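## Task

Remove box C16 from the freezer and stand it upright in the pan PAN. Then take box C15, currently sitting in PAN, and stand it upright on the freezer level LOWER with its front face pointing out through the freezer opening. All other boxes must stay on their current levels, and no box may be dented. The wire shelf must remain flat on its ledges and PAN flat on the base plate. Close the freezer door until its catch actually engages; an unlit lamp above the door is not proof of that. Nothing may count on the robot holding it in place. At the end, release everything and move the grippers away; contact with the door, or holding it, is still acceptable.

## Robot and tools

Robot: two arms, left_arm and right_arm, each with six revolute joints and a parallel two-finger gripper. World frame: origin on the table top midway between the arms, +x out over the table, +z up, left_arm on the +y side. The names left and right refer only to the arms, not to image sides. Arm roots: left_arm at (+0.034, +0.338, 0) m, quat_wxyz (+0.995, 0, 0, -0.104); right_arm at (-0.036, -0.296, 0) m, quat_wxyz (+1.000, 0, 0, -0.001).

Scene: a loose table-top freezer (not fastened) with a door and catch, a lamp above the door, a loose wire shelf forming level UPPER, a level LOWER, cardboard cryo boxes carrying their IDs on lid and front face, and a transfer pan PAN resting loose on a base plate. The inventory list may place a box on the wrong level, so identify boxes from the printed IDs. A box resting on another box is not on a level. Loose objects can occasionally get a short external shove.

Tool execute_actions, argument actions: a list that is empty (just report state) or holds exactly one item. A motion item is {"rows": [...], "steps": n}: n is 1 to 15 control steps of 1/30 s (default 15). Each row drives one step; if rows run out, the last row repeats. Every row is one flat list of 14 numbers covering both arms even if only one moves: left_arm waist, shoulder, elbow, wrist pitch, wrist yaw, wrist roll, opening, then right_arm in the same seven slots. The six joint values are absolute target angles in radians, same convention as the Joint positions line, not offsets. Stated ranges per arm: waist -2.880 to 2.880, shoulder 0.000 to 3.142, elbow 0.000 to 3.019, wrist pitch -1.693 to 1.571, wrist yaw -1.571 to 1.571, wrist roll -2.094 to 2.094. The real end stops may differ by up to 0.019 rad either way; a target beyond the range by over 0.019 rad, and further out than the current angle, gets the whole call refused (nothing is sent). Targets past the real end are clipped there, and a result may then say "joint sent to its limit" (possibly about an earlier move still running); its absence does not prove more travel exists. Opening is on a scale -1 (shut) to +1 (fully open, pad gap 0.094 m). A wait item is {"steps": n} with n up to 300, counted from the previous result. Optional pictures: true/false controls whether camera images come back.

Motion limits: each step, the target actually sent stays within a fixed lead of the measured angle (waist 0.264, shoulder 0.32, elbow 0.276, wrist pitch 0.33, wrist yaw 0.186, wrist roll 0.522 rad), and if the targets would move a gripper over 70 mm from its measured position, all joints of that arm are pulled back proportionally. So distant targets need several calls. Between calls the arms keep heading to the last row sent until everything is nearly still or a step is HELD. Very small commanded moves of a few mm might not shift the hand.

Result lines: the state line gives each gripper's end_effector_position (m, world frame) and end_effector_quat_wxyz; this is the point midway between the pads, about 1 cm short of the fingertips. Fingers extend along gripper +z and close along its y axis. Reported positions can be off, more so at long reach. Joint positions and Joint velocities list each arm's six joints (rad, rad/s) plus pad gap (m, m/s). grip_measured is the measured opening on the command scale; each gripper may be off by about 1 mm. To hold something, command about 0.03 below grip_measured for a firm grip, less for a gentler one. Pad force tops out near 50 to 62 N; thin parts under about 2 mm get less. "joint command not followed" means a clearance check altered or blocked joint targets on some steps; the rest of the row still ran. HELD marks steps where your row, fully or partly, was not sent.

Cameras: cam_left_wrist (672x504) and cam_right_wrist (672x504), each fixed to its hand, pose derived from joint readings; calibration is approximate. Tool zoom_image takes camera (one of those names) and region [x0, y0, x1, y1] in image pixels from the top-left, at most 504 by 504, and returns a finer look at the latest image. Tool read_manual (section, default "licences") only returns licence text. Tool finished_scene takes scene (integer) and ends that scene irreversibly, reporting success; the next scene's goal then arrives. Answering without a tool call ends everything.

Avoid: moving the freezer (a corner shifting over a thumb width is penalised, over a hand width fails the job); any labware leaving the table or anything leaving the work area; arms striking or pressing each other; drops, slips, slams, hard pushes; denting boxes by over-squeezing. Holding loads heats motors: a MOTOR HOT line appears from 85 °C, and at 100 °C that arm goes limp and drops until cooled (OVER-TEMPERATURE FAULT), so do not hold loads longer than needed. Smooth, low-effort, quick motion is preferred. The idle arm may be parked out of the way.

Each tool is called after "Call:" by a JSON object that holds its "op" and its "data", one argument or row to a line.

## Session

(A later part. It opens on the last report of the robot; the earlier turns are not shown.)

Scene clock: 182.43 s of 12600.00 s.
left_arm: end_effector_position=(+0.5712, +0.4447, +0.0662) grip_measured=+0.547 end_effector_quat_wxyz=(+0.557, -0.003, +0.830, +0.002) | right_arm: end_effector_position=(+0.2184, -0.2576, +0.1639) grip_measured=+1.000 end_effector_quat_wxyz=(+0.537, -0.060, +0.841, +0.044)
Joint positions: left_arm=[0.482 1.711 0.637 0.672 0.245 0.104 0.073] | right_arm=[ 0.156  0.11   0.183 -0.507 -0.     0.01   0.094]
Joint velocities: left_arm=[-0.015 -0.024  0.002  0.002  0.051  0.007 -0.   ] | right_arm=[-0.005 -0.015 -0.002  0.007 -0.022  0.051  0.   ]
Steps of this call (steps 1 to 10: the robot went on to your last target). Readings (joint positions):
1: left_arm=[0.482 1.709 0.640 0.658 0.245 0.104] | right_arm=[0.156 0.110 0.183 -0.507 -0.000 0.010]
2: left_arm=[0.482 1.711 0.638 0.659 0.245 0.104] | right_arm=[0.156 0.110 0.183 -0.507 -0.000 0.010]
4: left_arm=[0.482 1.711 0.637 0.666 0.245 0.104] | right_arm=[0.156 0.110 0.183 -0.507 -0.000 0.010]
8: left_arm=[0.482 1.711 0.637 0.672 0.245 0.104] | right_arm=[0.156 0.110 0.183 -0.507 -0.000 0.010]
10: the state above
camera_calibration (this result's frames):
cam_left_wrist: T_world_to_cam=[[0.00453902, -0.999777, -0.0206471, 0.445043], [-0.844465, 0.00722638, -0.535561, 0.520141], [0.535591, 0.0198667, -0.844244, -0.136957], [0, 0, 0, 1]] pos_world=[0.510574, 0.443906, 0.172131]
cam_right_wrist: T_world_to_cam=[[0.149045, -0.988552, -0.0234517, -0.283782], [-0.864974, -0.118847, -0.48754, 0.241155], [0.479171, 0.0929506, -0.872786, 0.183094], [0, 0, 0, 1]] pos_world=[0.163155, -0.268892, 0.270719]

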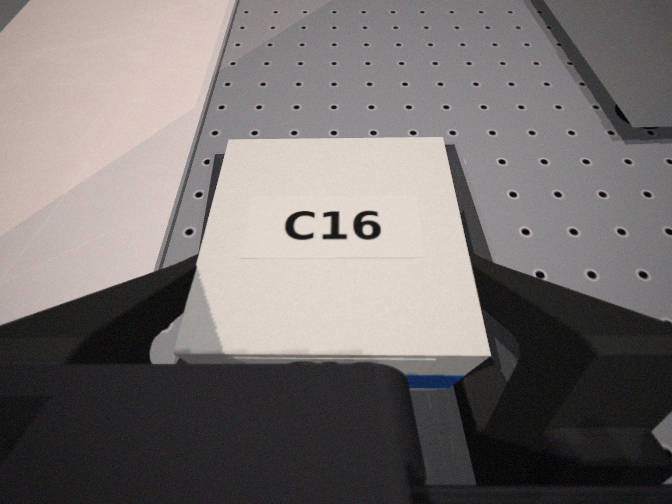

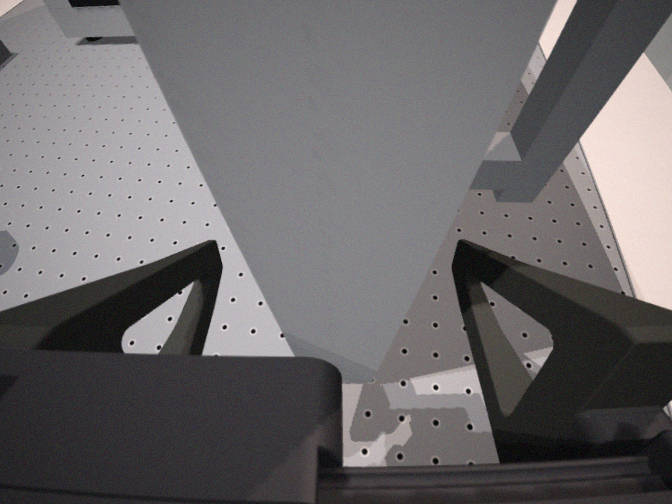

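Call:
{"op": "execute_actions", "data": {
  "actions": [
    {"rows":[[0.475,1.725,0.645,0.72,0.25,0.105,0.535,0.15,0.1,0.22,-0.48,0,0,1],[0.475,1.725,0.645,0.72,0.25,0.105,0.535,0.15,0.1,0.22,-0.48,0,0,1],[0.475,1.735,0.645,0.74,0.25,0.105,0.535,0.15,0.1,0.22,-0.48,0,0,1],[0.475,1.735,0.645,0.74,0.25,0.105,0.535,0.15,0.1,0.22,-0.48,0,0,1],[0.475,1.75,0.645,0.75,0.25,0.105,0.535,0.15,0.1,0.22,-0.48,0,0,1]]}
  ]
}}

Scene clock: 185.67 s of 12600.00 s.
left_arm: end_effector_position=(+0.5739, +0.4454, +0.0613) grip_measured=+0.547 end_effector_quat_wxyz=(+0.566, -0.001, +0.824, +0.005) | right_arm: end_effector_position=(+0.2184, -0.2576, +0.1639) grip_measured=+1.000 end_effector_quat_wxyz=(+0.537, -0.060, +0.841, +0.044)
Joint positions: left_arm=[0.482 1.743 0.637 0.726 0.245 0.104 0.073] | right_arm=[ 0.156  0.11   0.183 -0.507 -0.     0.01   0.094]
Joint velocities: left_arm=[-0.005 -0.005 -0.002  0.007 -0.007 -0.037 -0.002] | right_arm=[-0.005 -0.005 -0.017 -0.022 -0.007 -0.007  0.   ]
Steps of this call (steps 1 to 30: the robot went on to your last target; steps 31 to 82: nothing new was sent; steps 83 to 97: all 15 steps of this action). Readings (joint positions):
83: left_arm=[0.482 1.711 0.637 0.676 0.245 0.104] | right_arm=[0.156 0.110 0.183 -0.507 -0.000 0.010]
84: left_arm=[0.482 1.712 0.637 0.682 0.245 0.104] | right_arm=[0.156 0.110 0.183 -0.507 -0.000 0.010]
86: left_arm=[0.482 1.717 0.637 0.700 0.245 0.104] | right_arm=[0.156 0.110 0.183 -0.507 -0.000 0.010]
90: left_arm=[0.482 1.734 0.637 0.721 0.245 0.104] | right_arm=[0.156 0.110 0.183 -0.507 -0.000 0.010]
97: the state above
camera_calibration (this result's frames):
cam_left_wrist: T_world_to_cam=[[0.00488478, -0.999633, -0.0266599, 0.44578], [-0.833271, 0.0106702, -0.552762, 0.512828], [0.552844, 0.024915, -0.832912, -0.15542], [0, 0, 0, 1]] pos_world=[0.51107, 0.444016, 0.165905]
cam_right_wrist: T_world_to_cam=[[0.149045, -0.988552, -0.0234517, -0.283782], [-0.864974, -0.118847, -0.48754, 0.241155], [0.479171, 0.0929506, -0.872786, 0.183094], [0, 0, 0, 1]] pos_world=[0.163155, -0.268892, 0.270719]

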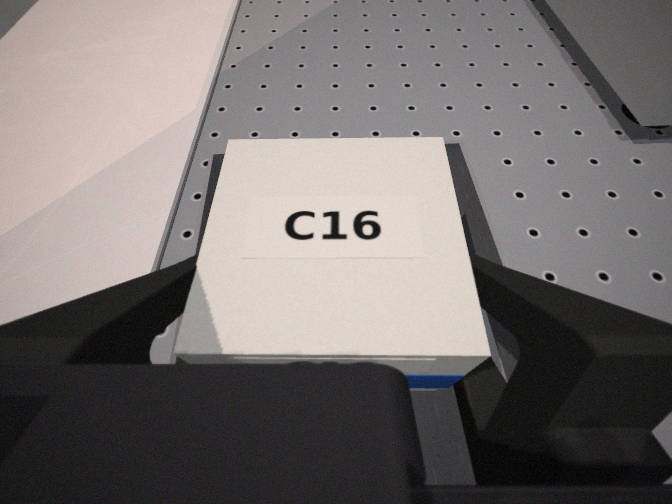

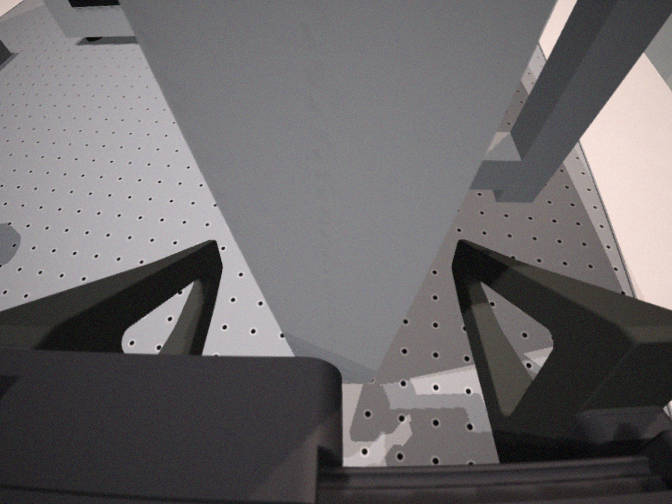

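Call:
{"op": "execute_actions", "data": {
  "actions": [
    {"rows":[[0.475,1.76,0.645,0.75,0.25,0.105,0.535,0.15,0.1,0.22,-0.48,0,0,1],[0.475,1.76,0.645,0.75,0.25,0.105,0.535,0.15,0.1,0.22,-0.48,0,0,1],[0.475,1.77,0.645,0.755,0.25,0.105,0.535,0.15,0.1,0.22,-0.48,0,0,1]]}
  ]
}}

Scene clock: 188.67 s of 12600.00 s.
left_arm: end_effector_position=(+0.5745, +0.4456, +0.0610) grip_measured=+0.547 end_effector_quat_wxyz=(+0.568, -0.001, +0.823, +0.005) | right_arm: end_effector_position=(+0.2184, -0.2576, +0.1639) grip_measured=+1.000 end_effector_quat_wxyz=(+0.537, -0.060, +0.841, +0.044)
Joint positions: left_arm=[0.482 1.748 0.637 0.737 0.245 0.104 0.073] | right_arm=[ 0.156  0.11   0.183 -0.507 -0.     0.01   0.094]
Joint velocities: left_arm=[-0.005 -0.015  0.007  0.012  0.037 -0.022  0.001] | right_arm=[ 0.005 -0.015 -0.012  0.012  0.037 -0.007  0.   ]
Steps of this call (steps 1 to 15: the robot went on to your last target; steps 16 to 75: nothing new was sent; steps 76 to 90: all 15 steps of this action). Readings (joint positions):
76: left_arm=[0.482 1.743 0.637 0.726 0.245 0.104] | right_arm=[0.156 0.110 0.183 -0.507 -0.000 0.010]
77: left_arm=[0.482 1.744 0.637 0.726 0.245 0.104] | right_arm=[0.156 0.110 0.183 -0.507 -0.000 0.010]
79: left_arm=[0.482 1.746 0.637 0.730 0.245 0.104] | right_arm=[0.156 0.110 0.183 -0.507 -0.000 0.010]
83: left_arm=[0.482 1.748 0.637 0.736 0.245 0.104] | right_arm=[0.156 0.110 0.183 -0.507 -0.000 0.010]
90: the state above
camera_calibration (this result's frames):
cam_left_wrist: T_world_to_cam=[[0.00503586, -0.99959, -0.0281739, 0.445919], [-0.830212, 0.011526, -0.557328, 0.511269], [0.557425, 0.026197, -0.829814, -0.159424], [0, 0, 0, 1]] pos_world=[0.511083, 0.44402, 0.165216]
cam_right_wrist: T_world_to_cam=[[0.149045, -0.988552, -0.0234517, -0.283782], [-0.864974, -0.118847, -0.48754, 0.241155], [0.479171, 0.0929506, -0.872786, 0.183094], [0, 0, 0, 1]] pos_world=[0.163155, -0.268892, 0.270719]

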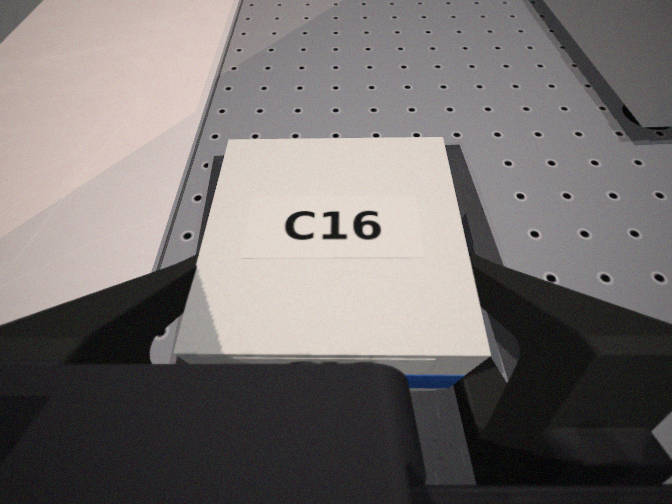

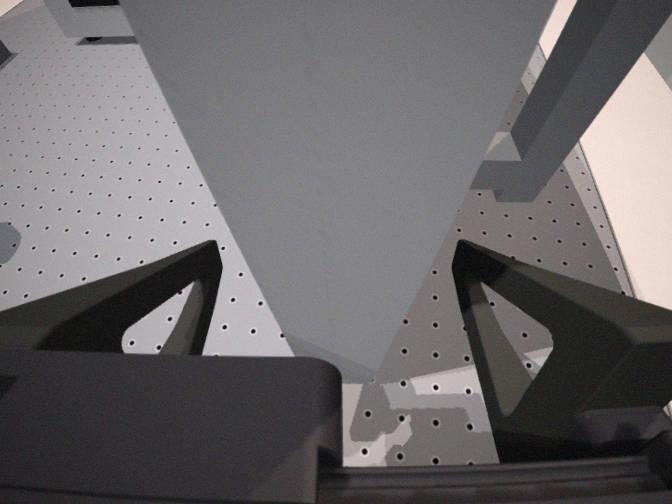

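Contact. Release modestly and lift.

Call:
{"op": "execute_actions", "data": {
  "actions": [
    {"rows":[[0.475,1.745,0.645,0.75,0.25,0.105,0.58,0.15,0.1,0.22,-0.48,0,0,1],[0.475,1.745,0.645,0.75,0.25,0.105,0.62,0.15,0.1,0.22,-0.48,0,0,1],[0.475,1.745,0.645,0.75,0.25,0.105,0.66,0.15,0.1,0.22,-0.48,0,0,1],[0.475,1.745,0.645,0.75,0.25,0.105,0.7,0.15,0.1,0.22,-0.48,0,0,1]],"steps":10}
  ]
}}

Scene clock: 191.07 s of 12600.00 s.
left_arm: end_effector_position=(+0.5745, +0.4454, +0.0610) grip_measured=+0.697 end_effector_quat_wxyz=(+0.568, -0.000, +0.823, +0.005) | right_arm: end_effector_position=(+0.2184, -0.2576, +0.1639) grip_measured=+1.000 end_effector_quat_wxyz=(+0.537, -0.060, +0.841, +0.044)
Joint positions: left_arm=[0.482 1.748 0.637 0.737 0.246 0.104 0.08 ] | right_arm=[ 0.156  0.11   0.183 -0.507 -0.     0.01   0.094]
Joint velocities: left_arm=[-0.015 -0.005 -0.007 -0.002  0.037 -0.051 -0.   ] | right_arm=[-0.015  0.015  0.007 -0.007 -0.037 -0.037  0.   ]
Steps of this call (steps 1 to 15: the robot went on to your last target; steps 16 to 62: nothing new was sent; steps 63 to 72: all 10 steps of this action). Readings (joint positions):
63: left_arm=[0.482 1.748 0.637 0.737 0.245 0.104] | right_arm=[0.156 0.110 0.183 -0.507 -0.000 0.010]
64: left_arm=[0.482 1.748 0.637 0.737 0.246 0.104] | right_arm=[0.156 0.110 0.183 -0.507 -0.000 0.010]
66: left_arm=[0.482 1.748 0.637 0.737 0.246 0.104] | right_arm=[0.156 0.110 0.183 -0.507 -0.000 0.010]
70: left_arm=[0.482 1.748 0.637 0.737 0.246 0.104] | right_arm=[0.156 0.110 0.183 -0.507 -0.000 0.010]
72: the state above
camera_calibration (this result's frames):
cam_left_wrist: T_world_to_cam=[[0.00432805, -0.999601, -0.0279052, 0.446184], [-0.830162, 0.011966, -0.557394, 0.511061], [0.557506, 0.0255783, -0.829779, -0.159187], [0, 0, 0, 1]] pos_world=[0.51108, 0.443962, 0.165223]
cam_right_wrist: T_world_to_cam=[[0.149045, -0.988552, -0.0234517, -0.283782], [-0.864974, -0.118847, -0.48754, 0.241155], [0.479171, 0.0929506, -0.872786, 0.183094], [0, 0, 0, 1]] pos_world=[0.163155, -0.268892, 0.270719]

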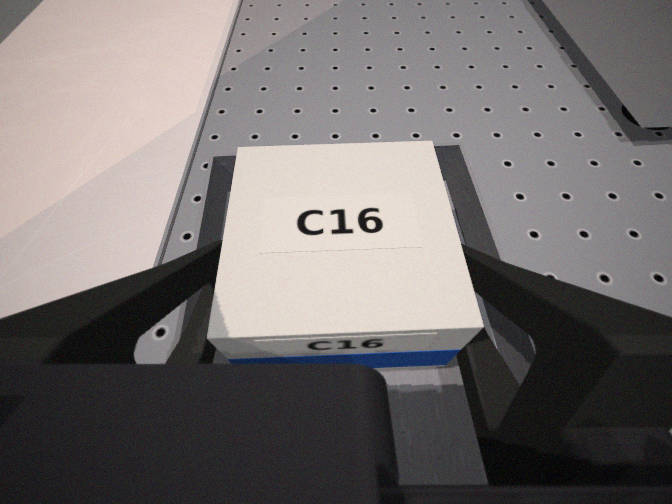

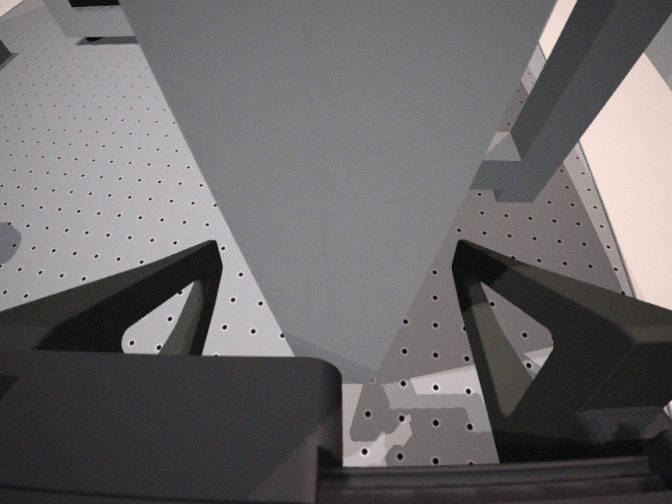

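Call:
{"op": "execute_actions", "data": {
  "actions": [
    {"rows":[[0.475,1.68,0.645,0.72,0.25,0.105,0.75,0.15,0.1,0.22,-0.48,0,0,1],[0.475,1.65,0.645,0.7,0.25,0.105,0.75,0.15,0.1,0.22,-0.48,0,0,1],[0.475,1.62,0.645,0.68,0.25,0.105,0.75,0.15,0.1,0.22,-0.48,0,0,1],[0.475,1.58,0.645,0.65,0.25,0.105,0.75,0.15,0.1,0.22,-0.48,0,0,1],[0.475,1.54,0.645,0.62,0.25,0.105,0.75,0.15,0.1,0.22,-0.48,0,0,1],[0.475,1.5,0.645,0.58,0.25,0.105,0.75,0.15,0.1,0.22,-0.48,0,0,1],[0.475,1.45,0.645,0.53,0.25,0.105,0.75,0.15,0.1,0.22,-0.48,0,0,1],[0.475,1.4,0.645,0.48,0.25,0.105,1,0.15,0.1,0.22,-0.48,0,0,1],[0.49,1.35,0.62,0.4,0.25,0.12,1,0.15,0.1,0.22,-0.48,0,0,1],[0.51,1.3,0.6,0.32,0.26,0.14,1,0.15,0.1,0.22,-0.48,0,0,1],[0.53,1.24,0.57,0.23,0.27,0.17,1,0.15,0.1,0.22,-0.48,0,0,1],[0.55,1.17,0.54,0.13,0.28,0.2,1,0.15,0.1,0.22,-0.48,0,0,1],[0.57,1.1,0.51,0.02,0.29,0.22,1,0.15,0.1,0.22,-0.48,0,0,1],[0.59,1.03,0.48,-0.1,0.3,0.24,1,0.15,0.1,0.22,-0.48,0,0,1],[0.6,0.97,0.46,-0.21,0.3,0.26,1,0.15,0.1,0.22,-0.48,0,0,1]]}
  ],
  "pictures": false
}}

Call:
{"op": "execute_actions", "data": {
  "actions": [
    {"steps":25}
  ]
}}

Scene clock: 199.53 s of 12600.00 s.
left_arm: end_effector_position=(+0.4692, +0.4409, +0.1853) grip_measured=+1.000 end_effector_quat_wxyz=(+0.523, -0.000, +0.852, +0.009) | right_arm: end_effector_position=(+0.2184, -0.2576, +0.1639) grip_measured=+1.000 end_effector_quat_wxyz=(+0.537, -0.060, +0.841, +0.044)
Joint positions: left_arm=[0.552 1.094 0.543 0.059 0.29  0.168 0.094] | right_arm=[ 0.156  0.11   0.183 -0.507 -0.     0.01   0.094]
Joint velocities: left_arm=[ 0.591 -1.949 -0.735 -2.62   0.022  0.344  0.   ] | right_arm=[ 0.005 -0.005 -0.007 -0.027 -0.007 -0.007  0.   ]
Steps of this call (steps 1 to 15: the robot went on to your last target; steps 16 to 90: nothing new was sent; then 4.97 s passed at rest; steps 91 to 105: all 15 steps of this action). Readings (joint positions):
91: left_arm=[0.482 1.745 0.637 0.735 0.246 0.104] | right_arm=[0.156 0.110 0.183 -0.507 -0.000 0.010]
92: left_arm=[0.482 1.737 0.637 0.727 0.246 0.104] | right_arm=[0.156 0.110 0.183 -0.507 -0.000 0.010]
94: left_arm=[0.482 1.702 0.637 0.693 0.246 0.104] | right_arm=[0.156 0.110 0.183 -0.507 -0.000 0.010]
98: left_arm=[0.482 1.544 0.637 0.568 0.246 0.104] | right_arm=[0.156 0.110 0.183 -0.507 -0.000 0.010]
105: the state above

Scene clock: 200.37 s of 12600.00 s.
left_arm: end_effector_position=(+0.3993, +0.4345, +0.1360) grip_measured=+1.000 end_effector_quat_wxyz=(+0.431, -0.006, +0.902, +0.001) | right_arm: end_effector_position=(+0.2184, -0.2576, +0.1639) grip_measured=+1.000 end_effector_quat_wxyz=(+0.537, -0.060, +0.841, +0.044)
Joint positions: left_arm=[ 0.601  0.964  0.45  -0.203  0.295  0.244  0.094] | right_arm=[ 0.156  0.11   0.183 -0.507 -0.     0.01   0.094]
Joint velocities: left_arm=[-0.015  0.005  0.007  0.007  0.022 -0.007  0.   ] | right_arm=[-0.005 -0.005  0.007 -0.022  0.037 -0.022  0.   ]
Steps of this call (steps 1 to 25: the robot went on to your last target). Readings (joint positions):
1: left_arm=[0.571 1.032 0.516 -0.027 0.292 0.182] | right_arm=[0.156 0.110 0.183 -0.507 -0.000 0.010]
2: left_arm=[0.587 0.982 0.493 -0.098 0.293 0.194] | right_arm=[0.156 0.110 0.183 -0.507 -0.000 0.010]
4: left_arm=[0.600 0.934 0.459 -0.171 0.294 0.212] | right_arm=[0.156 0.110 0.183 -0.507 -0.000 0.010]
8: left_arm=[0.601 0.954 0.450 -0.202 0.295 0.231] | right_arm=[0.156 0.110 0.183 -0.507 -0.000 0.010]
25: the state above
camera_calibration (this result's frames):
cam_left_wrist: T_world_to_cam=[[0.0033765, -0.999888, -0.0146068, 0.436755], [-0.962634, 0.000705332, -0.270804, 0.426376], [0.270784, 0.0149754, -0.962524, 0.138148], [0, 0, 0, 1]] pos_world=[0.371561, 0.434336, 0.254815]
cam_right_wrist: T_world_to_cam=[[0.149045, -0.988552, -0.0234517, -0.283782], [-0.864974, -0.118847, -0.48754, 0.241155], [0.479171, 0.0929506, -0.872786, 0.183094], [0, 0, 0, 1]] pos_world=[0.163155, -0.268892, 0.270719]

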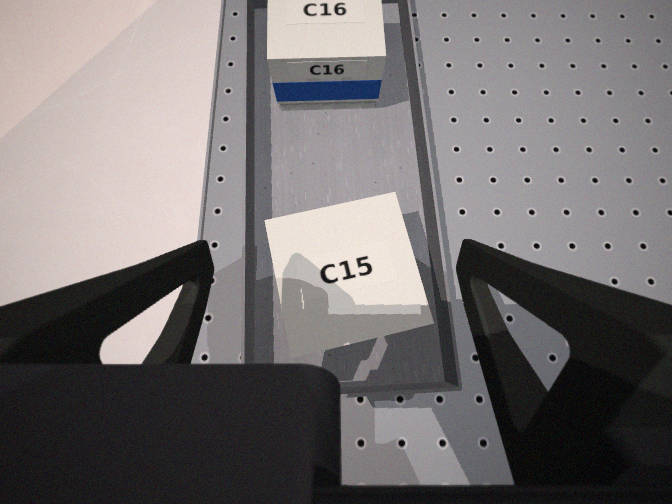

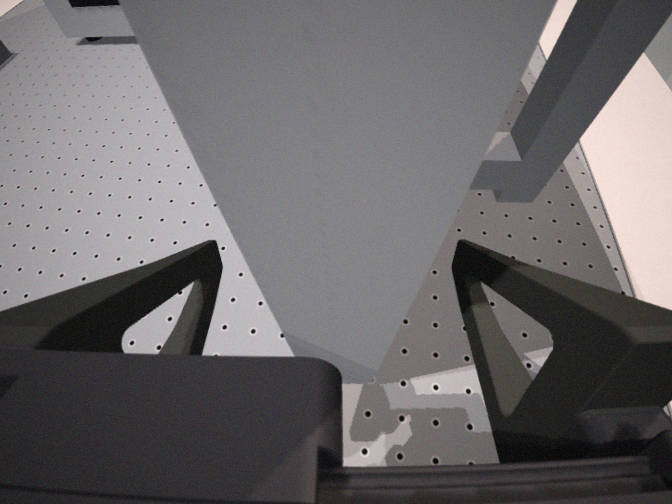

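Call:
{"op": "execute_actions", "data": {
  "actions": [
    {"rows":[[0.445,0.97,0.45,-0.19,0,-0.03,1,0.15,0.1,0.22,-0.48,0,0,1],[0.445,0.97,0.45,-0.19,0,-0.03,1,0.15,0.1,0.22,-0.48,0,0,1],[0.445,0.97,0.45,-0.19,0,-0.03,1,0.15,0.1,0.22,-0.48,0,0,1],[0.445,0.97,0.45,-0.19,0,-0.03,1,0.15,0.1,0.22,-0.48,0,0,1],[0.445,1.02,0.43,-0.1,0,-0.03,1,0.15,0.1,0.22,-0.48,0,0,1],[0.445,1.02,0.43,-0.1,0,-0.03,1,0.15,0.1,0.22,-0.48,0,0,1],[0.445,1.02,0.43,-0.1,0,-0.03,1,0.15,0.1,0.22,-0.48,0,0,1],[0.445,1.07,0.41,-0.01,0,-0.03,1,0.15,0.1,0.22,-0.48,0,0,1]]}
  ],
  "pictures": false
}}

Call:
{"op": "execute_actions", "data": {
  "actions": [
    {"steps":15}
  ]
}}

Scene clock: 203.77 s of 12600.00 s.
left_arm: end_effector_position=(+0.4132, +0.4252, +0.1011) grip_measured=+1.000 end_effector_quat_wxyz=(+0.418, -0.105, +0.901, +0.045) | right_arm: end_effector_position=(+0.2184, -0.2576, +0.1639) grip_measured=+1.000 end_effector_quat_wxyz=(+0.537, -0.060, +0.841, +0.044)
Joint positions: left_arm=[ 0.438  1.072  0.408 -0.039  0.005 -0.004  0.094] | right_arm=[ 0.156  0.11   0.183 -0.507 -0.     0.01   0.094]
Joint velocities: left_arm=[ 0.005 -0.005 -0.032  0.032 -0.066 -0.066  0.   ] | right_arm=[-0.005 -0.015 -0.002 -0.002  0.022 -0.051  0.   ]
Steps of this call (steps 1 to 15: the robot went on to your last target; steps 16 to 87: nothing new was sent; steps 88 to 102: all 15 steps of this action). Readings (joint positions):
88: left_arm=[0.584 0.964 0.450 -0.203 0.208 0.207] | right_arm=[0.156 0.110 0.183 -0.507 -0.000 0.010]
89: left_arm=[0.550 0.964 0.450 -0.203 0.105 0.161] | right_arm=[0.156 0.110 0.183 -0.507 -0.000 0.010]
91: left_arm=[0.477 0.964 0.450 -0.203 0.021 0.098] | right_arm=[0.156 0.110 0.183 -0.507 -0.000 0.010]
95: left_arm=[0.438 1.000 0.436 -0.116 0.007 0.033] | right_arm=[0.156 0.110 0.183 -0.507 -0.000 0.010]
102: the state above

Scene clock: 204.27 s of 12600.00 s.
left_arm: end_effector_position=(+0.4141, +0.4255, +0.1022) grip_measured=+1.000 end_effector_quat_wxyz=(+0.421, -0.108, +0.899, +0.043) | right_arm: end_effector_position=(+0.2184, -0.2576, +0.1639) grip_measured=+1.000 end_effector_quat_wxyz=(+0.537, -0.060, +0.841, +0.044)
Joint positions: left_arm=[ 0.438  1.072  0.408 -0.032  0.005 -0.013  0.094] | right_arm=[ 0.156  0.11   0.183 -0.507 -0.     0.01   0.094]
Joint velocities: left_arm=[-0.015 -0.005 -0.002  0.007  0.022 -0.007  0.   ] | right_arm=[-0.015 -0.015 -0.002  0.002  0.007 -0.051  0.   ]
Steps of this call (steps 1 to 15: the robot went on to your last target). Readings (joint positions):
1: left_arm=[0.438 1.072 0.408 -0.037 0.005 -0.006] | right_arm=[0.156 0.110 0.183 -0.507 -0.000 0.010]
2: left_arm=[0.438 1.072 0.408 -0.036 0.005 -0.007] | right_arm=[0.156 0.110 0.183 -0.507 -0.000 0.010]
4: left_arm=[0.438 1.072 0.408 -0.033 0.005 -0.010] | right_arm=[0.156 0.110 0.183 -0.507 -0.000 0.010]
8: left_arm=[0.438 1.072 0.408 -0.032 0.005 -0.012] | right_arm=[0.156 0.110 0.183 -0.507 -0.000 0.010]
15: the state above
All arms were judged still, so your last target was given up. Only a new action makes them travel on or press farther. Fingers that are still opening or closing keep moving.
camera_calibration (this result's frames):
cam_left_wrist: T_world_to_cam=[[0.22366, -0.974654, -0.0050646, 0.324288], [-0.942946, -0.215063, -0.254168, 0.51344], [0.246636, 0.0616228, -0.967147, 0.0924295], [0, 0, 0, 1]] pos_world=[0.388819, 0.420795, 0.221535]
cam_right_wrist: T_world_to_cam=[[0.149045, -0.988552, -0.0234517, -0.283782], [-0.864974, -0.118847, -0.48754, 0.241155], [0.479171, 0.0929506, -0.872786, 0.183094], [0, 0, 0, 1]] pos_world=[0.163155, -0.268892, 0.270719]

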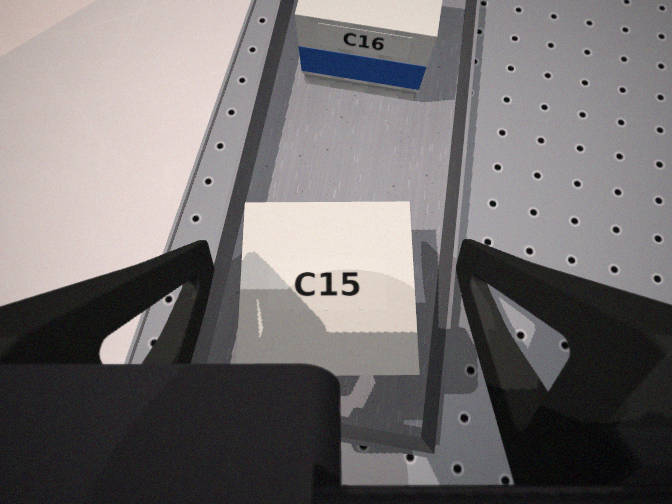

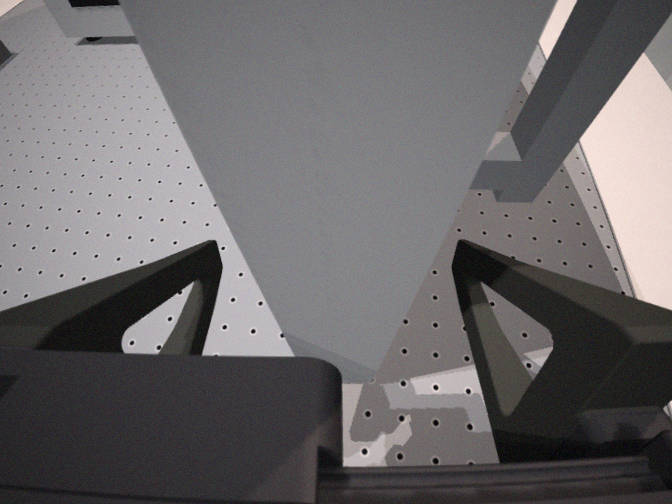

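Call:
{"op": "execute_actions", "data": {
  "actions": [
    {"rows":[[0.457,1.075,0.40,-0.01,0,-0.03,0.9,0.15,0.1,0.22,-0.48,0,0,1],[0.457,1.075,0.40,-0.01,0,-0.03,0.9,0.15,0.1,0.22,-0.48,0,0,1],[0.457,1.075,0.40,-0.01,0,-0.03,0.9,0.15,0.1,0.22,-0.48,0,0,1],[0.457,1.1,0.39,0.03,0,-0.03,0.9,0.15,0.1,0.22,-0.48,0,0,1],[0.457,1.1,0.39,0.03,0,-0.03,0.9,0.15,0.1,0.22,-0.48,0,0,1],[0.457,1.13,0.38,0.07,0,-0.03,0.9,0.15,0.1,0.22,-0.48,0,0,1],[0.457,1.13,0.38,0.07,0,-0.03,0.9,0.15,0.1,0.22,-0.48,0,0,1],[0.457,1.16,0.365,0.115,0,-0.03,0.9,0.15,0.1,0.22,-0.48,0,0,1],[0.457,1.16,0.365,0.115,0,-0.03,0.9,0.15,0.1,0.22,-0.48,0,0,1],[0.457,1.185,0.355,0.155,0,-0.03,0.9,0.15,0.1,0.22,-0.48,0,0,1]]}
  ],
  "pictures": false
}}

Call:
{"op": "execute_actions", "data": {
  "actions": [
    {"steps":10}
  ]
}}

Scene clock: 209.73 s of 12600.00 s.
left_arm: end_effector_position=(+0.4104, +0.4284, +0.0651) grip_measured=+0.903 end_effector_quat_wxyz=(+0.416, -0.113, +0.901, +0.045) | right_arm: end_effector_position=(+0.2184, -0.2576, +0.1639) grip_measured=+1.000 end_effector_quat_wxyz=(+0.537, -0.060, +0.841, +0.044)
Joint positions: left_arm=[ 0.448  1.185  0.354  0.125  0.004 -0.014  0.089] | right_arm=[ 0.156  0.11   0.183 -0.507 -0.     0.01   0.094]
Joint velocities: left_arm=[-0.005  0.015 -0.051  0.027 -0.037  0.007 -0.001] | right_arm=[-0.005 -0.005 -0.002 -0.012  0.037  0.051  0.   ]
Steps of this call (steps 1 to 90: nothing new was sent; then 1.97 s passed at rest; steps 91 to 105: all 15 steps of this action). Readings (joint positions):
91: left_arm=[0.438 1.072 0.408 -0.032 0.005 -0.014] | right_arm=[0.156 0.110 0.183 -0.507 -0.000 0.010]
92: left_arm=[0.440 1.072 0.408 -0.032 0.005 -0.014] | right_arm=[0.156 0.110 0.183 -0.507 -0.000 0.010]
94: left_arm=[0.445 1.073 0.406 -0.025 0.005 -0.014] | right_arm=[0.156 0.110 0.183 -0.507 -0.000 0.010]
98: left_arm=[0.448 1.104 0.388 0.044 0.004 -0.014] | right_arm=[0.156 0.110 0.183 -0.507 -0.000 0.010]
105: the state above

Scene clock: 210.07 s of 12600.00 s.
left_arm: end_effector_position=(+0.4110, +0.4286, +0.0658) grip_measured=+0.903 end_effector_quat_wxyz=(+0.419, -0.113, +0.900, +0.045) | right_arm: end_effector_position=(+0.2184, -0.2576, +0.1639) grip_measured=+1.000 end_effector_quat_wxyz=(+0.537, -0.060, +0.841, +0.044)
Joint positions: left_arm=[ 0.448  1.186  0.353  0.133  0.004 -0.014  0.089] | right_arm=[ 0.156  0.11   0.183 -0.507 -0.     0.01   0.094]
Joint velocities: left_arm=[-0.005  0.005  0.002  0.002  0.022 -0.037 -0.   ] | right_arm=[-0.005 -0.005  0.017 -0.007  0.007  0.051  0.   ]
Steps of this call (steps 1 to 10: the robot went on to your last target). Readings (joint positions):
1: left_arm=[0.448 1.186 0.353 0.126 0.004 -0.014] | right_arm=[0.156 0.110 0.183 -0.507 -0.000 0.010]
2: left_arm=[0.448 1.186 0.353 0.127 0.004 -0.014] | right_arm=[0.156 0.110 0.183 -0.507 -0.000 0.010]
4: left_arm=[0.448 1.186 0.353 0.132 0.004 -0.014] | right_arm=[0.156 0.110 0.183 -0.507 -0.000 0.010]
8: left_arm=[0.448 1.186 0.353 0.133 0.004 -0.014] | right_arm=[0.156 0.110 0.183 -0.507 -0.000 0.010]
10: the state above
camera_calibration (this result's frames):
cam_left_wrist: T_world_to_cam=[[0.233451, -0.972356, -0.00500695, 0.322844], [-0.941571, -0.224768, -0.250844, 0.505345], [0.242784, 0.0632742, -0.968015, 0.0587201], [0, 0, 0, 1]] pos_world=[0.386194, 0.423789, 0.185221]
cam_right_wrist: T_world_to_cam=[[0.149045, -0.988552, -0.0234517, -0.283782], [-0.864974, -0.118847, -0.48754, 0.241155], [0.479171, 0.0929506, -0.872786, 0.183094], [0, 0, 0, 1]] pos_world=[0.163155, -0.268892, 0.270719]

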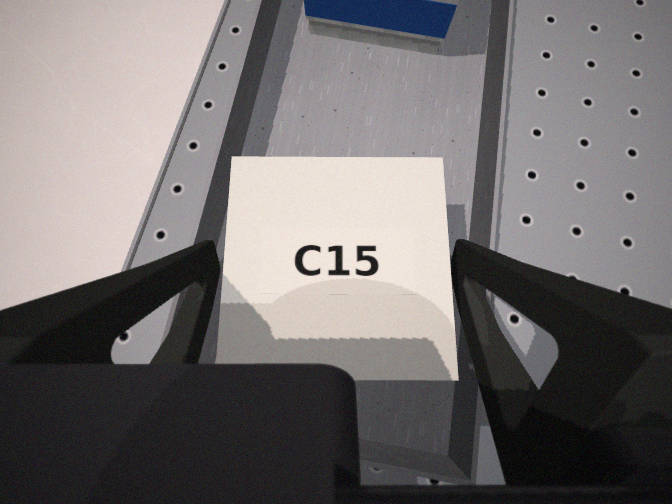

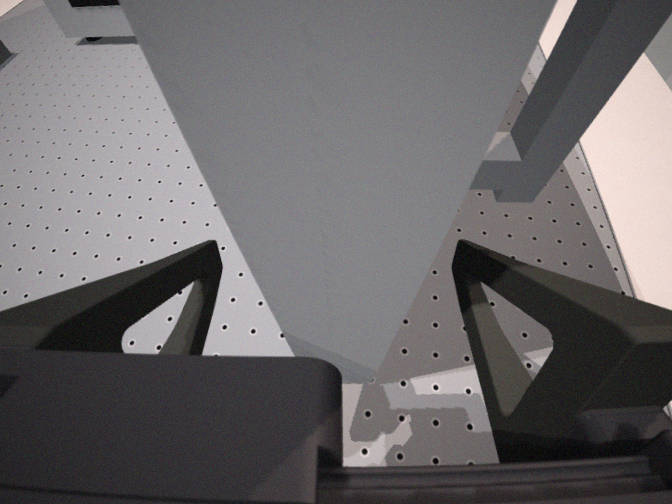

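Call:
{"op": "execute_actions", "data": {
  "actions": [
    {"rows":[[0.455,1.19,0.355,0.15,0,-0.03,0.8,0.15,0.1,0.22,-0.48,0,0,1],[0.455,1.19,0.355,0.15,0,-0.03,0.72,0.15,0.1,0.22,-0.48,0,0,1],[0.455,1.19,0.355,0.15,0,-0.03,0.68,0.15,0.1,0.22,-0.48,0,0,1],[0.455,1.212,0.355,0.15,0,-0.03,0.68,0.15,0.1,0.22,-0.48,0,0,1]],"steps":12}
  ],
  "pictures": false
}}

Call:
{"op": "execute_actions", "data": {
  "actions": [
    {"rows":[[0.455,1.212,0.355,0.15,0,-0.03,0.65,0.15,0.1,0.22,-0.48,0,0,1],[0.455,1.212,0.355,0.15,0,-0.03,0.63,0.15,0.1,0.22,-0.48,0,0,1],[0.455,1.212,0.355,0.15,0,-0.03,0.61,0.15,0.1,0.22,-0.48,0,0,1],[0.455,1.212,0.355,0.15,0,-0.03,0.6,0.15,0.1,0.22,-0.48,0,0,1],[0.455,1.212,0.355,0.15,0,-0.03,0.59,0.15,0.1,0.22,-0.48,0,0,1],[0.455,1.212,0.355,0.15,0,-0.03,0.58,0.15,0.1,0.22,-0.48,0,0,1],[0.455,1.212,0.355,0.15,0,-0.03,0.57,0.15,0.1,0.22,-0.48,0,0,1],[0.455,1.212,0.355,0.15,0,-0.03,0.56,0.15,0.1,0.22,-0.48,0,0,1],[0.455,1.212,0.355,0.15,0,-0.03,0.55,0.15,0.1,0.22,-0.48,0,0,1],[0.455,1.212,0.355,0.15,0,-0.03,0.54,0.15,0.1,0.22,-0.48,0,0,1]]}
  ]
}}

Scene clock: 214.10 s of 12600.00 s.
left_arm: end_effector_position=(+0.4100, +0.4284, +0.0601) grip_measured=+0.683 end_effector_quat_wxyz=(+0.412, -0.114, +0.903, +0.045) | right_arm: end_effector_position=(+0.2184, -0.2576, +0.1639) grip_measured=+1.000 end_effector_quat_wxyz=(+0.537, -0.060, +0.841, +0.044)
Joint positions: left_arm=[ 0.448  1.201  0.353  0.133  0.004 -0.014  0.079] | right_arm=[ 0.156  0.11   0.183 -0.507 -0.     0.01   0.094]
Joint velocities: left_arm=[ 0.005 -0.005 -0.017 -0.007  0.007  0.022  0.   ] | right_arm=[-0.005 -0.015  0.007  0.012 -0.007 -0.022  0.   ]
Steps of this call (steps 1 to 15: the robot went on to your last target; steps 16 to 90: nothing new was sent; then 0.63 s passed at rest; steps 91 to 102: all 12 steps of this action). Readings (joint positions):
91: left_arm=[0.448 1.186 0.353 0.133 0.004 -0.014] | right_arm=[0.156 0.110 0.183 -0.507 -0.000 0.010]
92: left_arm=[0.448 1.186 0.353 0.133 0.004 -0.014] | right_arm=[0.156 0.110 0.183 -0.507 -0.000 0.010]
94: left_arm=[0.448 1.186 0.353 0.133 0.004 -0.014] | right_arm=[0.156 0.110 0.183 -0.507 -0.000 0.010]
98: left_arm=[0.448 1.198 0.353 0.133 0.004 -0.014] | right_arm=[0.156 0.110 0.183 -0.507 -0.000 0.010]
102: the state above

Scene clock: 214.60 s of 12600.00 s.
left_arm: end_effector_position=(+0.4100, +0.4284, +0.0601) grip_measured=+0.553 end_effector_quat_wxyz=(+0.412, -0.114, +0.903, +0.045) | right_arm: end_effector_position=(+0.2184, -0.2576, +0.1639) grip_measured=+1.000 end_effector_quat_wxyz=(+0.537, -0.060, +0.841, +0.044)
Joint positions: left_arm=[ 0.448  1.201  0.353  0.133  0.004 -0.014  0.073] | right_arm=[ 0.156  0.11   0.183 -0.507 -0.     0.01   0.094]
Joint velocities: left_arm=[-0.015  0.005  0.012 -0.002 -0.007 -0.051  0.   ] | right_arm=[-0.005 -0.015 -0.012 -0.012  0.007  0.037  0.   ]
Steps of this call (steps 1 to 15: all 15 steps of this action). Readings (joint positions):
1: left_arm=[0.448 1.201 0.353 0.133 0.004 -0.014] | right_arm=[0.156 0.110 0.183 -0.507 -0.000 0.010]
2: left_arm=[0.448 1.201 0.353 0.133 0.004 -0.014] | right_arm=[0.156 0.110 0.183 -0.507 -0.000 0.010]
4: left_arm=[0.448 1.201 0.353 0.133 0.004 -0.014] | right_arm=[0.156 0.110 0.183 -0.507 -0.000 0.010]
8: left_arm=[0.448 1.201 0.353 0.133 0.004 -0.014] | right_arm=[0.156 0.110 0.183 -0.507 -0.000 0.010]
15: the state above
camera_calibration (this result's frames):
cam_left_wrist: T_world_to_cam=[[0.233619, -0.972317, -0.00467334, 0.322706], [-0.945196, -0.22597, -0.235673, 0.503979], [0.228093, 0.059475, -0.971821, 0.0613377], [0, 0, 0, 1]] pos_world=[0.386978, 0.424009, 0.179892]
cam_right_wrist: T_world_to_cam=[[0.149045, -0.988552, -0.0234517, -0.283782], [-0.864974, -0.118847, -0.48754, 0.241155], [0.479171, 0.0929506, -0.872786, 0.183094], [0, 0, 0, 1]] pos_world=[0.163155, -0.268892, 0.270719]

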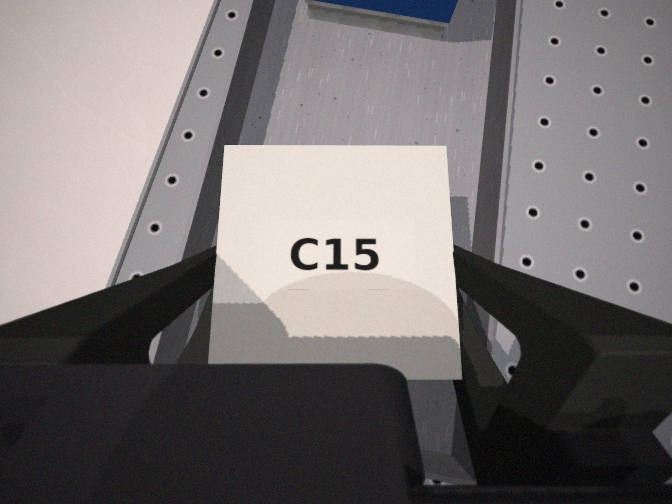

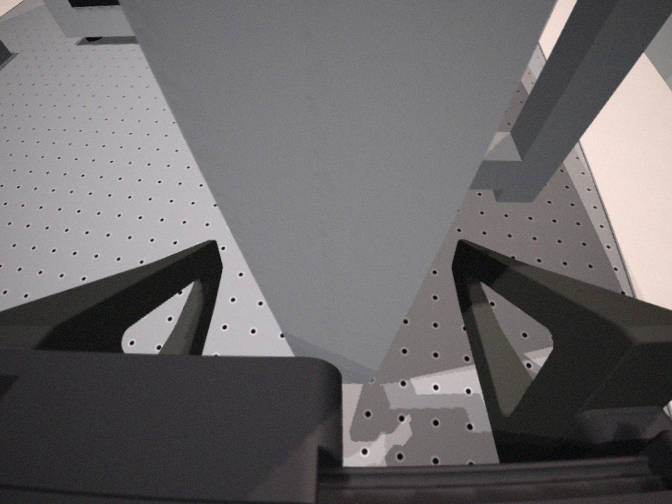

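Call:
{"op": "execute_actions", "data": {
  "actions": [
    {"rows":[[0.45,1.17,0.4,0.11,0,-0.02,0.535,0.15,0.1,0.22,-0.48,0,0,1],[0.45,1.15,0.41,0.08,0,-0.02,0.535,0.15,0.1,0.22,-0.48,0,0,1],[0.45,1.13,0.42,0.05,0,-0.02,0.535,0.15,0.1,0.22,-0.48,0,0,1],[0.45,1.11,0.43,0.02,0,-0.02,0.535,0.15,0.1,0.22,-0.48,0,0,1],[0.45,1.09,0.44,-0.01,0,-0.02,0.535,0.15,0.1,0.22,-0.48,0,0,1],[0.45,1.07,0.455,-0.045,0,-0.02,0.535,0.15,0.1,0.22,-0.48,0,0,1],[0.45,1.05,0.47,-0.08,0,-0.02,0.535,0.15,0.1,0.22,-0.48,0,0,1],[0.45,1.03,0.485,-0.115,0,-0.02,0.535,0.15,0.1,0.22,-0.48,0,0,1],[0.45,1.01,0.5,-0.15,0,-0.02,0.535,0.15,0.1,0.22,-0.48,0,0,1],[0.45,0.99,0.515,-0.185,0,-0.02,0.535,0.15,0.1,0.22,-0.48,0,0,1],[0.45,0.97,0.535,-0.22,0,-0.02,0.535,0.15,0.1,0.22,-0.48,0,0,1],[0.45,0.95,0.555,-0.255,0,-0.02,0.535,0.15,0.1,0.22,-0.48,0,0,1],[0.45,0.93,0.575,-0.29,0,-0.02,0.535,0.15,0.1,0.22,-0.48,0,0,1],[0.45,0.91,0.59,-0.325,0,-0.02,0.535,0.15,0.1,0.22,-0.48,0,0,1],[0.45,0.9,0.605,-0.36,0,-0.02,0.535,0.15,0.1,0.22,-0.48,0,0,1]]}
  ],
  "pictures": false
}}

Call:
{"op": "execute_actions", "data": {
  "actions": [
    {"rows":[[0.43,0.92,0.625,-0.35,-0.01,-0.03,0.535,0.15,0.1,0.22,-0.48,0,0,1],[0.41,0.945,0.645,-0.34,-0.02,-0.04,0.535,0.15,0.1,0.22,-0.48,0,0,1],[0.385,0.97,0.665,-0.33,-0.035,-0.05,0.535,0.15,0.1,0.22,-0.48,0,0,1],[0.36,0.995,0.685,-0.32,-0.045,-0.06,0.535,0.15,0.1,0.22,-0.48,0,0,1],[0.335,1.02,0.705,-0.31,-0.06,-0.075,0.535,0.15,0.1,0.22,-0.48,0,0,1],[0.31,1.045,0.725,-0.31,-0.07,-0.085,0.535,0.15,0.1,0.22,-0.48,0,0,1],[0.285,1.07,0.745,-0.3,-0.08,-0.095,0.535,0.15,0.1,0.22,-0.48,0,0,1],[0.26,1.095,0.765,-0.3,-0.095,-0.11,0.535,0.15,0.1,0.22,-0.48,0,0,1],[0.235,1.12,0.785,-0.3,-0.105,-0.12,0.535,0.15,0.1,0.22,-0.48,0,0,1],[0.21,1.145,0.805,-0.3,-0.12,-0.13,0.535,0.15,0.1,0.22,-0.48,0,0,1],[0.185,1.17,0.825,-0.3,-0.13,-0.145,0.535,0.15,0.1,0.22,-0.48,0,0,1],[0.16,1.195,0.845,-0.3,-0.145,-0.155,0.535,0.15,0.1,0.22,-0.48,0,0,1],[0.135,1.22,0.865,-0.3,-0.155,-0.165,0.535,0.15,0.1,0.22,-0.48,0,0,1],[0.11,1.245,0.885,-0.3,-0.17,-0.18,0.535,0.15,0.1,0.22,-0.48,0,0,1],[0.085,1.27,0.905,-0.3,-0.18,-0.19,0.535,0.15,0.1,0.22,-0.48,0,0,1]]}
  ],
  "pictures": false
}}

Call:
{"op": "execute_actions", "data": {
  "actions": [
    {"rows":[[0.06,1.295,0.927,-0.3,-0.195,-0.2,0.535,0.15,0.1,0.22,-0.48,0,0,1],[0.035,1.32,0.95,-0.3,-0.205,-0.215,0.535,0.15,0.1,0.22,-0.48,0,0,1],[0.01,1.345,0.972,-0.3,-0.22,-0.225,0.535,0.15,0.1,0.22,-0.48,0,0,1],[-0.015,1.37,0.995,-0.3,-0.235,-0.24,0.535,0.15,0.1,0.22,-0.48,0,0,1],[-0.04,1.395,1.017,-0.3,-0.245,-0.25,0.535,0.15,0.1,0.22,-0.48,0,0,1],[-0.065,1.42,1.04,-0.3,-0.26,-0.265,0.535,0.15,0.1,0.22,-0.48,0,0,1],[-0.09,1.445,1.062,-0.3,-0.275,-0.275,0.535,0.15,0.1,0.22,-0.48,0,0,1],[-0.115,1.47,1.085,-0.3,-0.285,-0.29,0.535,0.15,0.1,0.22,-0.48,0,0,1],[-0.14,1.495,1.107,-0.3,-0.3,-0.3,0.535,0.15,0.1,0.22,-0.48,0,0,1],[-0.165,1.52,1.13,-0.3,-0.315,-0.315,0.535,0.15,0.1,0.22,-0.48,0,0,1],[-0.19,1.545,1.152,-0.3,-0.33,-0.33,0.535,0.15,0.1,0.22,-0.48,0,0,1],[-0.21,1.57,1.175,-0.3,-0.345,-0.34,0.535,0.15,0.1,0.22,-0.48,0,0,1],[-0.228,1.59,1.195,-0.3,-0.355,-0.355,0.535,0.15,0.1,0.22,-0.48,0,0,1]]}
  ],
  "pictures": false
}}

Call:
{"op": "execute_actions", "data": {
  "actions": [
    {"steps":15}
  ]
}}

Scene clock: 228.50 s of 12600.00 s.
left_arm: end_effector_position=(+0.4059, +0.4273, +0.1434) grip_measured=+0.550 end_effector_quat_wxyz=(+0.401, -0.114, +0.908, +0.043) | right_arm: end_effector_position=(+0.2184, -0.2576, +0.1639) grip_measured=+1.000 end_effector_quat_wxyz=(+0.537, -0.060, +0.841, +0.044)
Joint positions: left_arm=[ 0.448  0.954  0.494 -0.28   0.004 -0.014  0.073] | right_arm=[ 0.156  0.11   0.183 -0.507 -0.     0.01   0.094]
Joint velocities: left_arm=[-0.015 -0.562  0.559 -1.082 -0.066  0.007  0.   ] | right_arm=[ 0.005 -0.005  0.002 -0.017  0.037  0.007  0.   ]
Steps of this call (steps 1 to 15: the robot went on to your last target; steps 16 to 90: nothing new was sent; then 10.40 s passed at rest; steps 91 to 105: all 15 steps of this action). Readings (joint positions):
91: left_arm=[0.448 1.200 0.353 0.130 0.004 -0.014] | right_arm=[0.156 0.110 0.183 -0.507 -0.000 0.010]
92: left_arm=[0.448 1.197 0.354 0.122 0.004 -0.014] | right_arm=[0.156 0.110 0.183 -0.507 -0.000 0.010]
94: left_arm=[0.448 1.175 0.358 0.078 0.004 -0.014] | right_arm=[0.156 0.110 0.183 -0.507 -0.000 0.010]
98: left_arm=[0.448 1.097 0.381 -0.048 0.004 -0.014] | right_arm=[0.156 0.110 0.183 -0.507 -0.000 0.010]
105: the state above

Scene clock: 229.00 s of 12600.00 s.
left_arm: end_effector_position=(+0.5182, +0.3316, +0.1867) grip_measured=+0.550 end_effector_quat_wxyz=(+0.405, -0.059, +0.912, +0.036) | right_arm: end_effector_position=(+0.2184, -0.2576, +0.1639) grip_measured=+1.000 end_effector_quat_wxyz=(+0.537, -0.060, +0.841, +0.044)
Joint positions: left_arm=[ 0.138  1.223  0.797 -0.321 -0.165 -0.127  0.073] | right_arm=[ 0.156  0.11   0.183 -0.507 -0.     0.01   0.094]
Joint velocities: left_arm=[-0.728  0.786  0.481  0.002 -0.344 -0.286  0.   ] | right_arm=[-0.005 -0.005  0.007  0.002 -0.022 -0.066  0.   ]
Steps of this call (steps 1 to 15: all 15 steps of this action). Readings (joint positions):
1: left_arm=[0.447 0.938 0.513 -0.309 -0.000 -0.014] | right_arm=[0.156 0.110 0.183 -0.507 -0.000 0.010]
2: left_arm=[0.443 0.929 0.532 -0.324 -0.009 -0.016] | right_arm=[0.156 0.110 0.183 -0.507 -0.000 0.010]
4: left_arm=[0.420 0.937 0.573 -0.327 -0.035 -0.024] | right_arm=[0.156 0.110 0.183 -0.507 -0.000 0.010]
8: left_arm=[0.321 1.024 0.667 -0.324 -0.080 -0.054] | right_arm=[0.156 0.110 0.183 -0.507 -0.000 0.010]
15: the state above

Scene clock: 229.50 s of 12600.00 s.
left_arm: end_effector_position=(+0.6088, +0.1382, +0.1758) grip_measured=+0.550 end_effector_quat_wxyz=(+0.414, -0.009, +0.910, +0.011) | right_arm: end_effector_position=(+0.2184, -0.2576, +0.1639) grip_measured=+1.000 end_effector_quat_wxyz=(+0.537, -0.060, +0.841, +0.044)
Joint positions: left_arm=[-0.221  1.582  1.127 -0.319 -0.345 -0.302  0.073] | right_arm=[ 0.156  0.11   0.183 -0.507 -0.     0.01   0.094]
Joint velocities: left_arm=[-0.474  0.444  0.335  0.042  0.066 -0.256  0.   ] | right_arm=[-0.015  0.015 -0.017  0.002 -0.022 -0.007  0.   ]
Steps of this call (steps 1 to 15: all 15 steps of this action). Readings (joint positions):
1: left_arm=[0.113 1.249 0.815 -0.321 -0.178 -0.138] | right_arm=[0.156 0.110 0.183 -0.507 -0.000 0.010]
2: left_arm=[0.089 1.274 0.834 -0.321 -0.191 -0.149] | right_arm=[0.156 0.110 0.183 -0.507 -0.000 0.010]
4: left_arm=[0.040 1.324 0.876 -0.321 -0.218 -0.172] | right_arm=[0.156 0.110 0.183 -0.507 -0.000 0.010]
8: left_arm=[-0.058 1.421 0.969 -0.321 -0.270 -0.220] | right_arm=[0.156 0.110 0.183 -0.507 -0.000 0.010]
15: the state above

Scene clock: 230.00 s of 12600.00 s.
left_arm: end_effector_position=(+0.6099, +0.1292, +0.1687) grip_measured=+0.550 end_effector_quat_wxyz=(+0.410, -0.018, +0.912, +0.005) | right_arm: end_effector_position=(+0.2184, -0.2576, +0.1639) grip_measured=+1.000 end_effector_quat_wxyz=(+0.537, -0.060, +0.841, +0.044)
Joint positions: left_arm=[-0.235  1.603  1.136 -0.317 -0.35  -0.337  0.073] | right_arm=[ 0.156  0.11   0.183 -0.507 -0.     0.01   0.094]
Joint velocities: left_arm=[ 0.005 -0.015 -0.002 -0.002  0.022 -0.007  0.001] | right_arm=[-0.005  0.015  0.007  0.007 -0.007  0.007  0.   ]
Steps of this call (steps 1 to 15: the robot went on to your last target). Readings (joint positions):
1: left_arm=[-0.235 1.593 1.134 -0.317 -0.345 -0.309] | right_arm=[0.156 0.110 0.183 -0.507 -0.000 0.010]
2: left_arm=[-0.243 1.599 1.136 -0.317 -0.345 -0.315] | right_arm=[0.156 0.110 0.183 -0.507 -0.000 0.010]
4: left_arm=[-0.248 1.603 1.136 -0.317 -0.345 -0.323] | right_arm=[0.156 0.110 0.183 -0.507 -0.000 0.010]
8: left_arm=[-0.240 1.603 1.136 -0.317 -0.349 -0.332] | right_arm=[0.156 0.110 0.183 -0.507 -0.000 0.010]
15: the state above
camera_calibration (this result's frames):
cam_left_wrist: T_world_to_cam=[[0.0283294, -0.999524, -0.0121982, 0.115618], [-0.973632, -0.024828, -0.226768, 0.640757], [0.226357, 0.0183007, -0.973872, 0.145753], [0, 0, 0, 1]] pos_world=[0.587594, 0.128805, 0.288658]
cam_right_wrist: T_world_to_cam=[[0.149045, -0.988552, -0.0234517, -0.283782], [-0.864974, -0.118847, -0.48754, 0.241155], [0.479171, 0.0929506, -0.872786, 0.183094], [0, 0, 0, 1]] pos_world=[0.163155, -0.268892, 0.270719]

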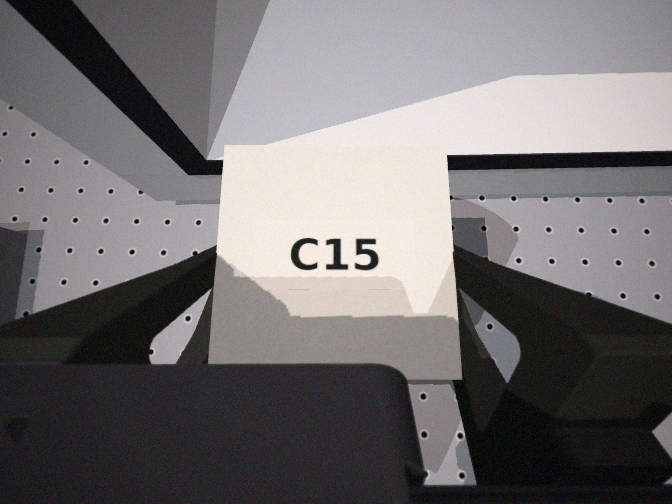

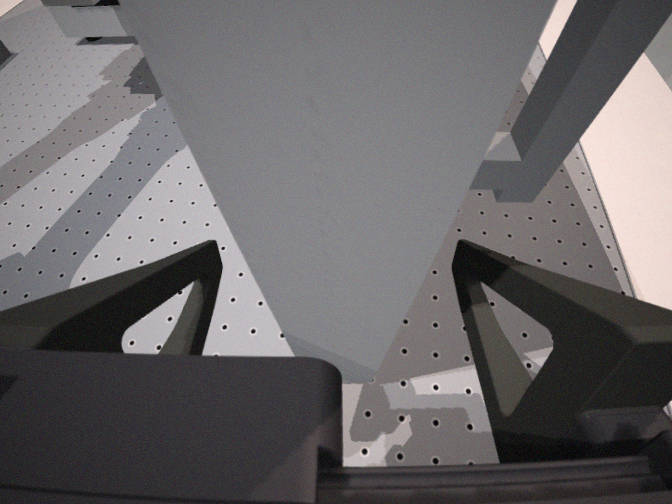

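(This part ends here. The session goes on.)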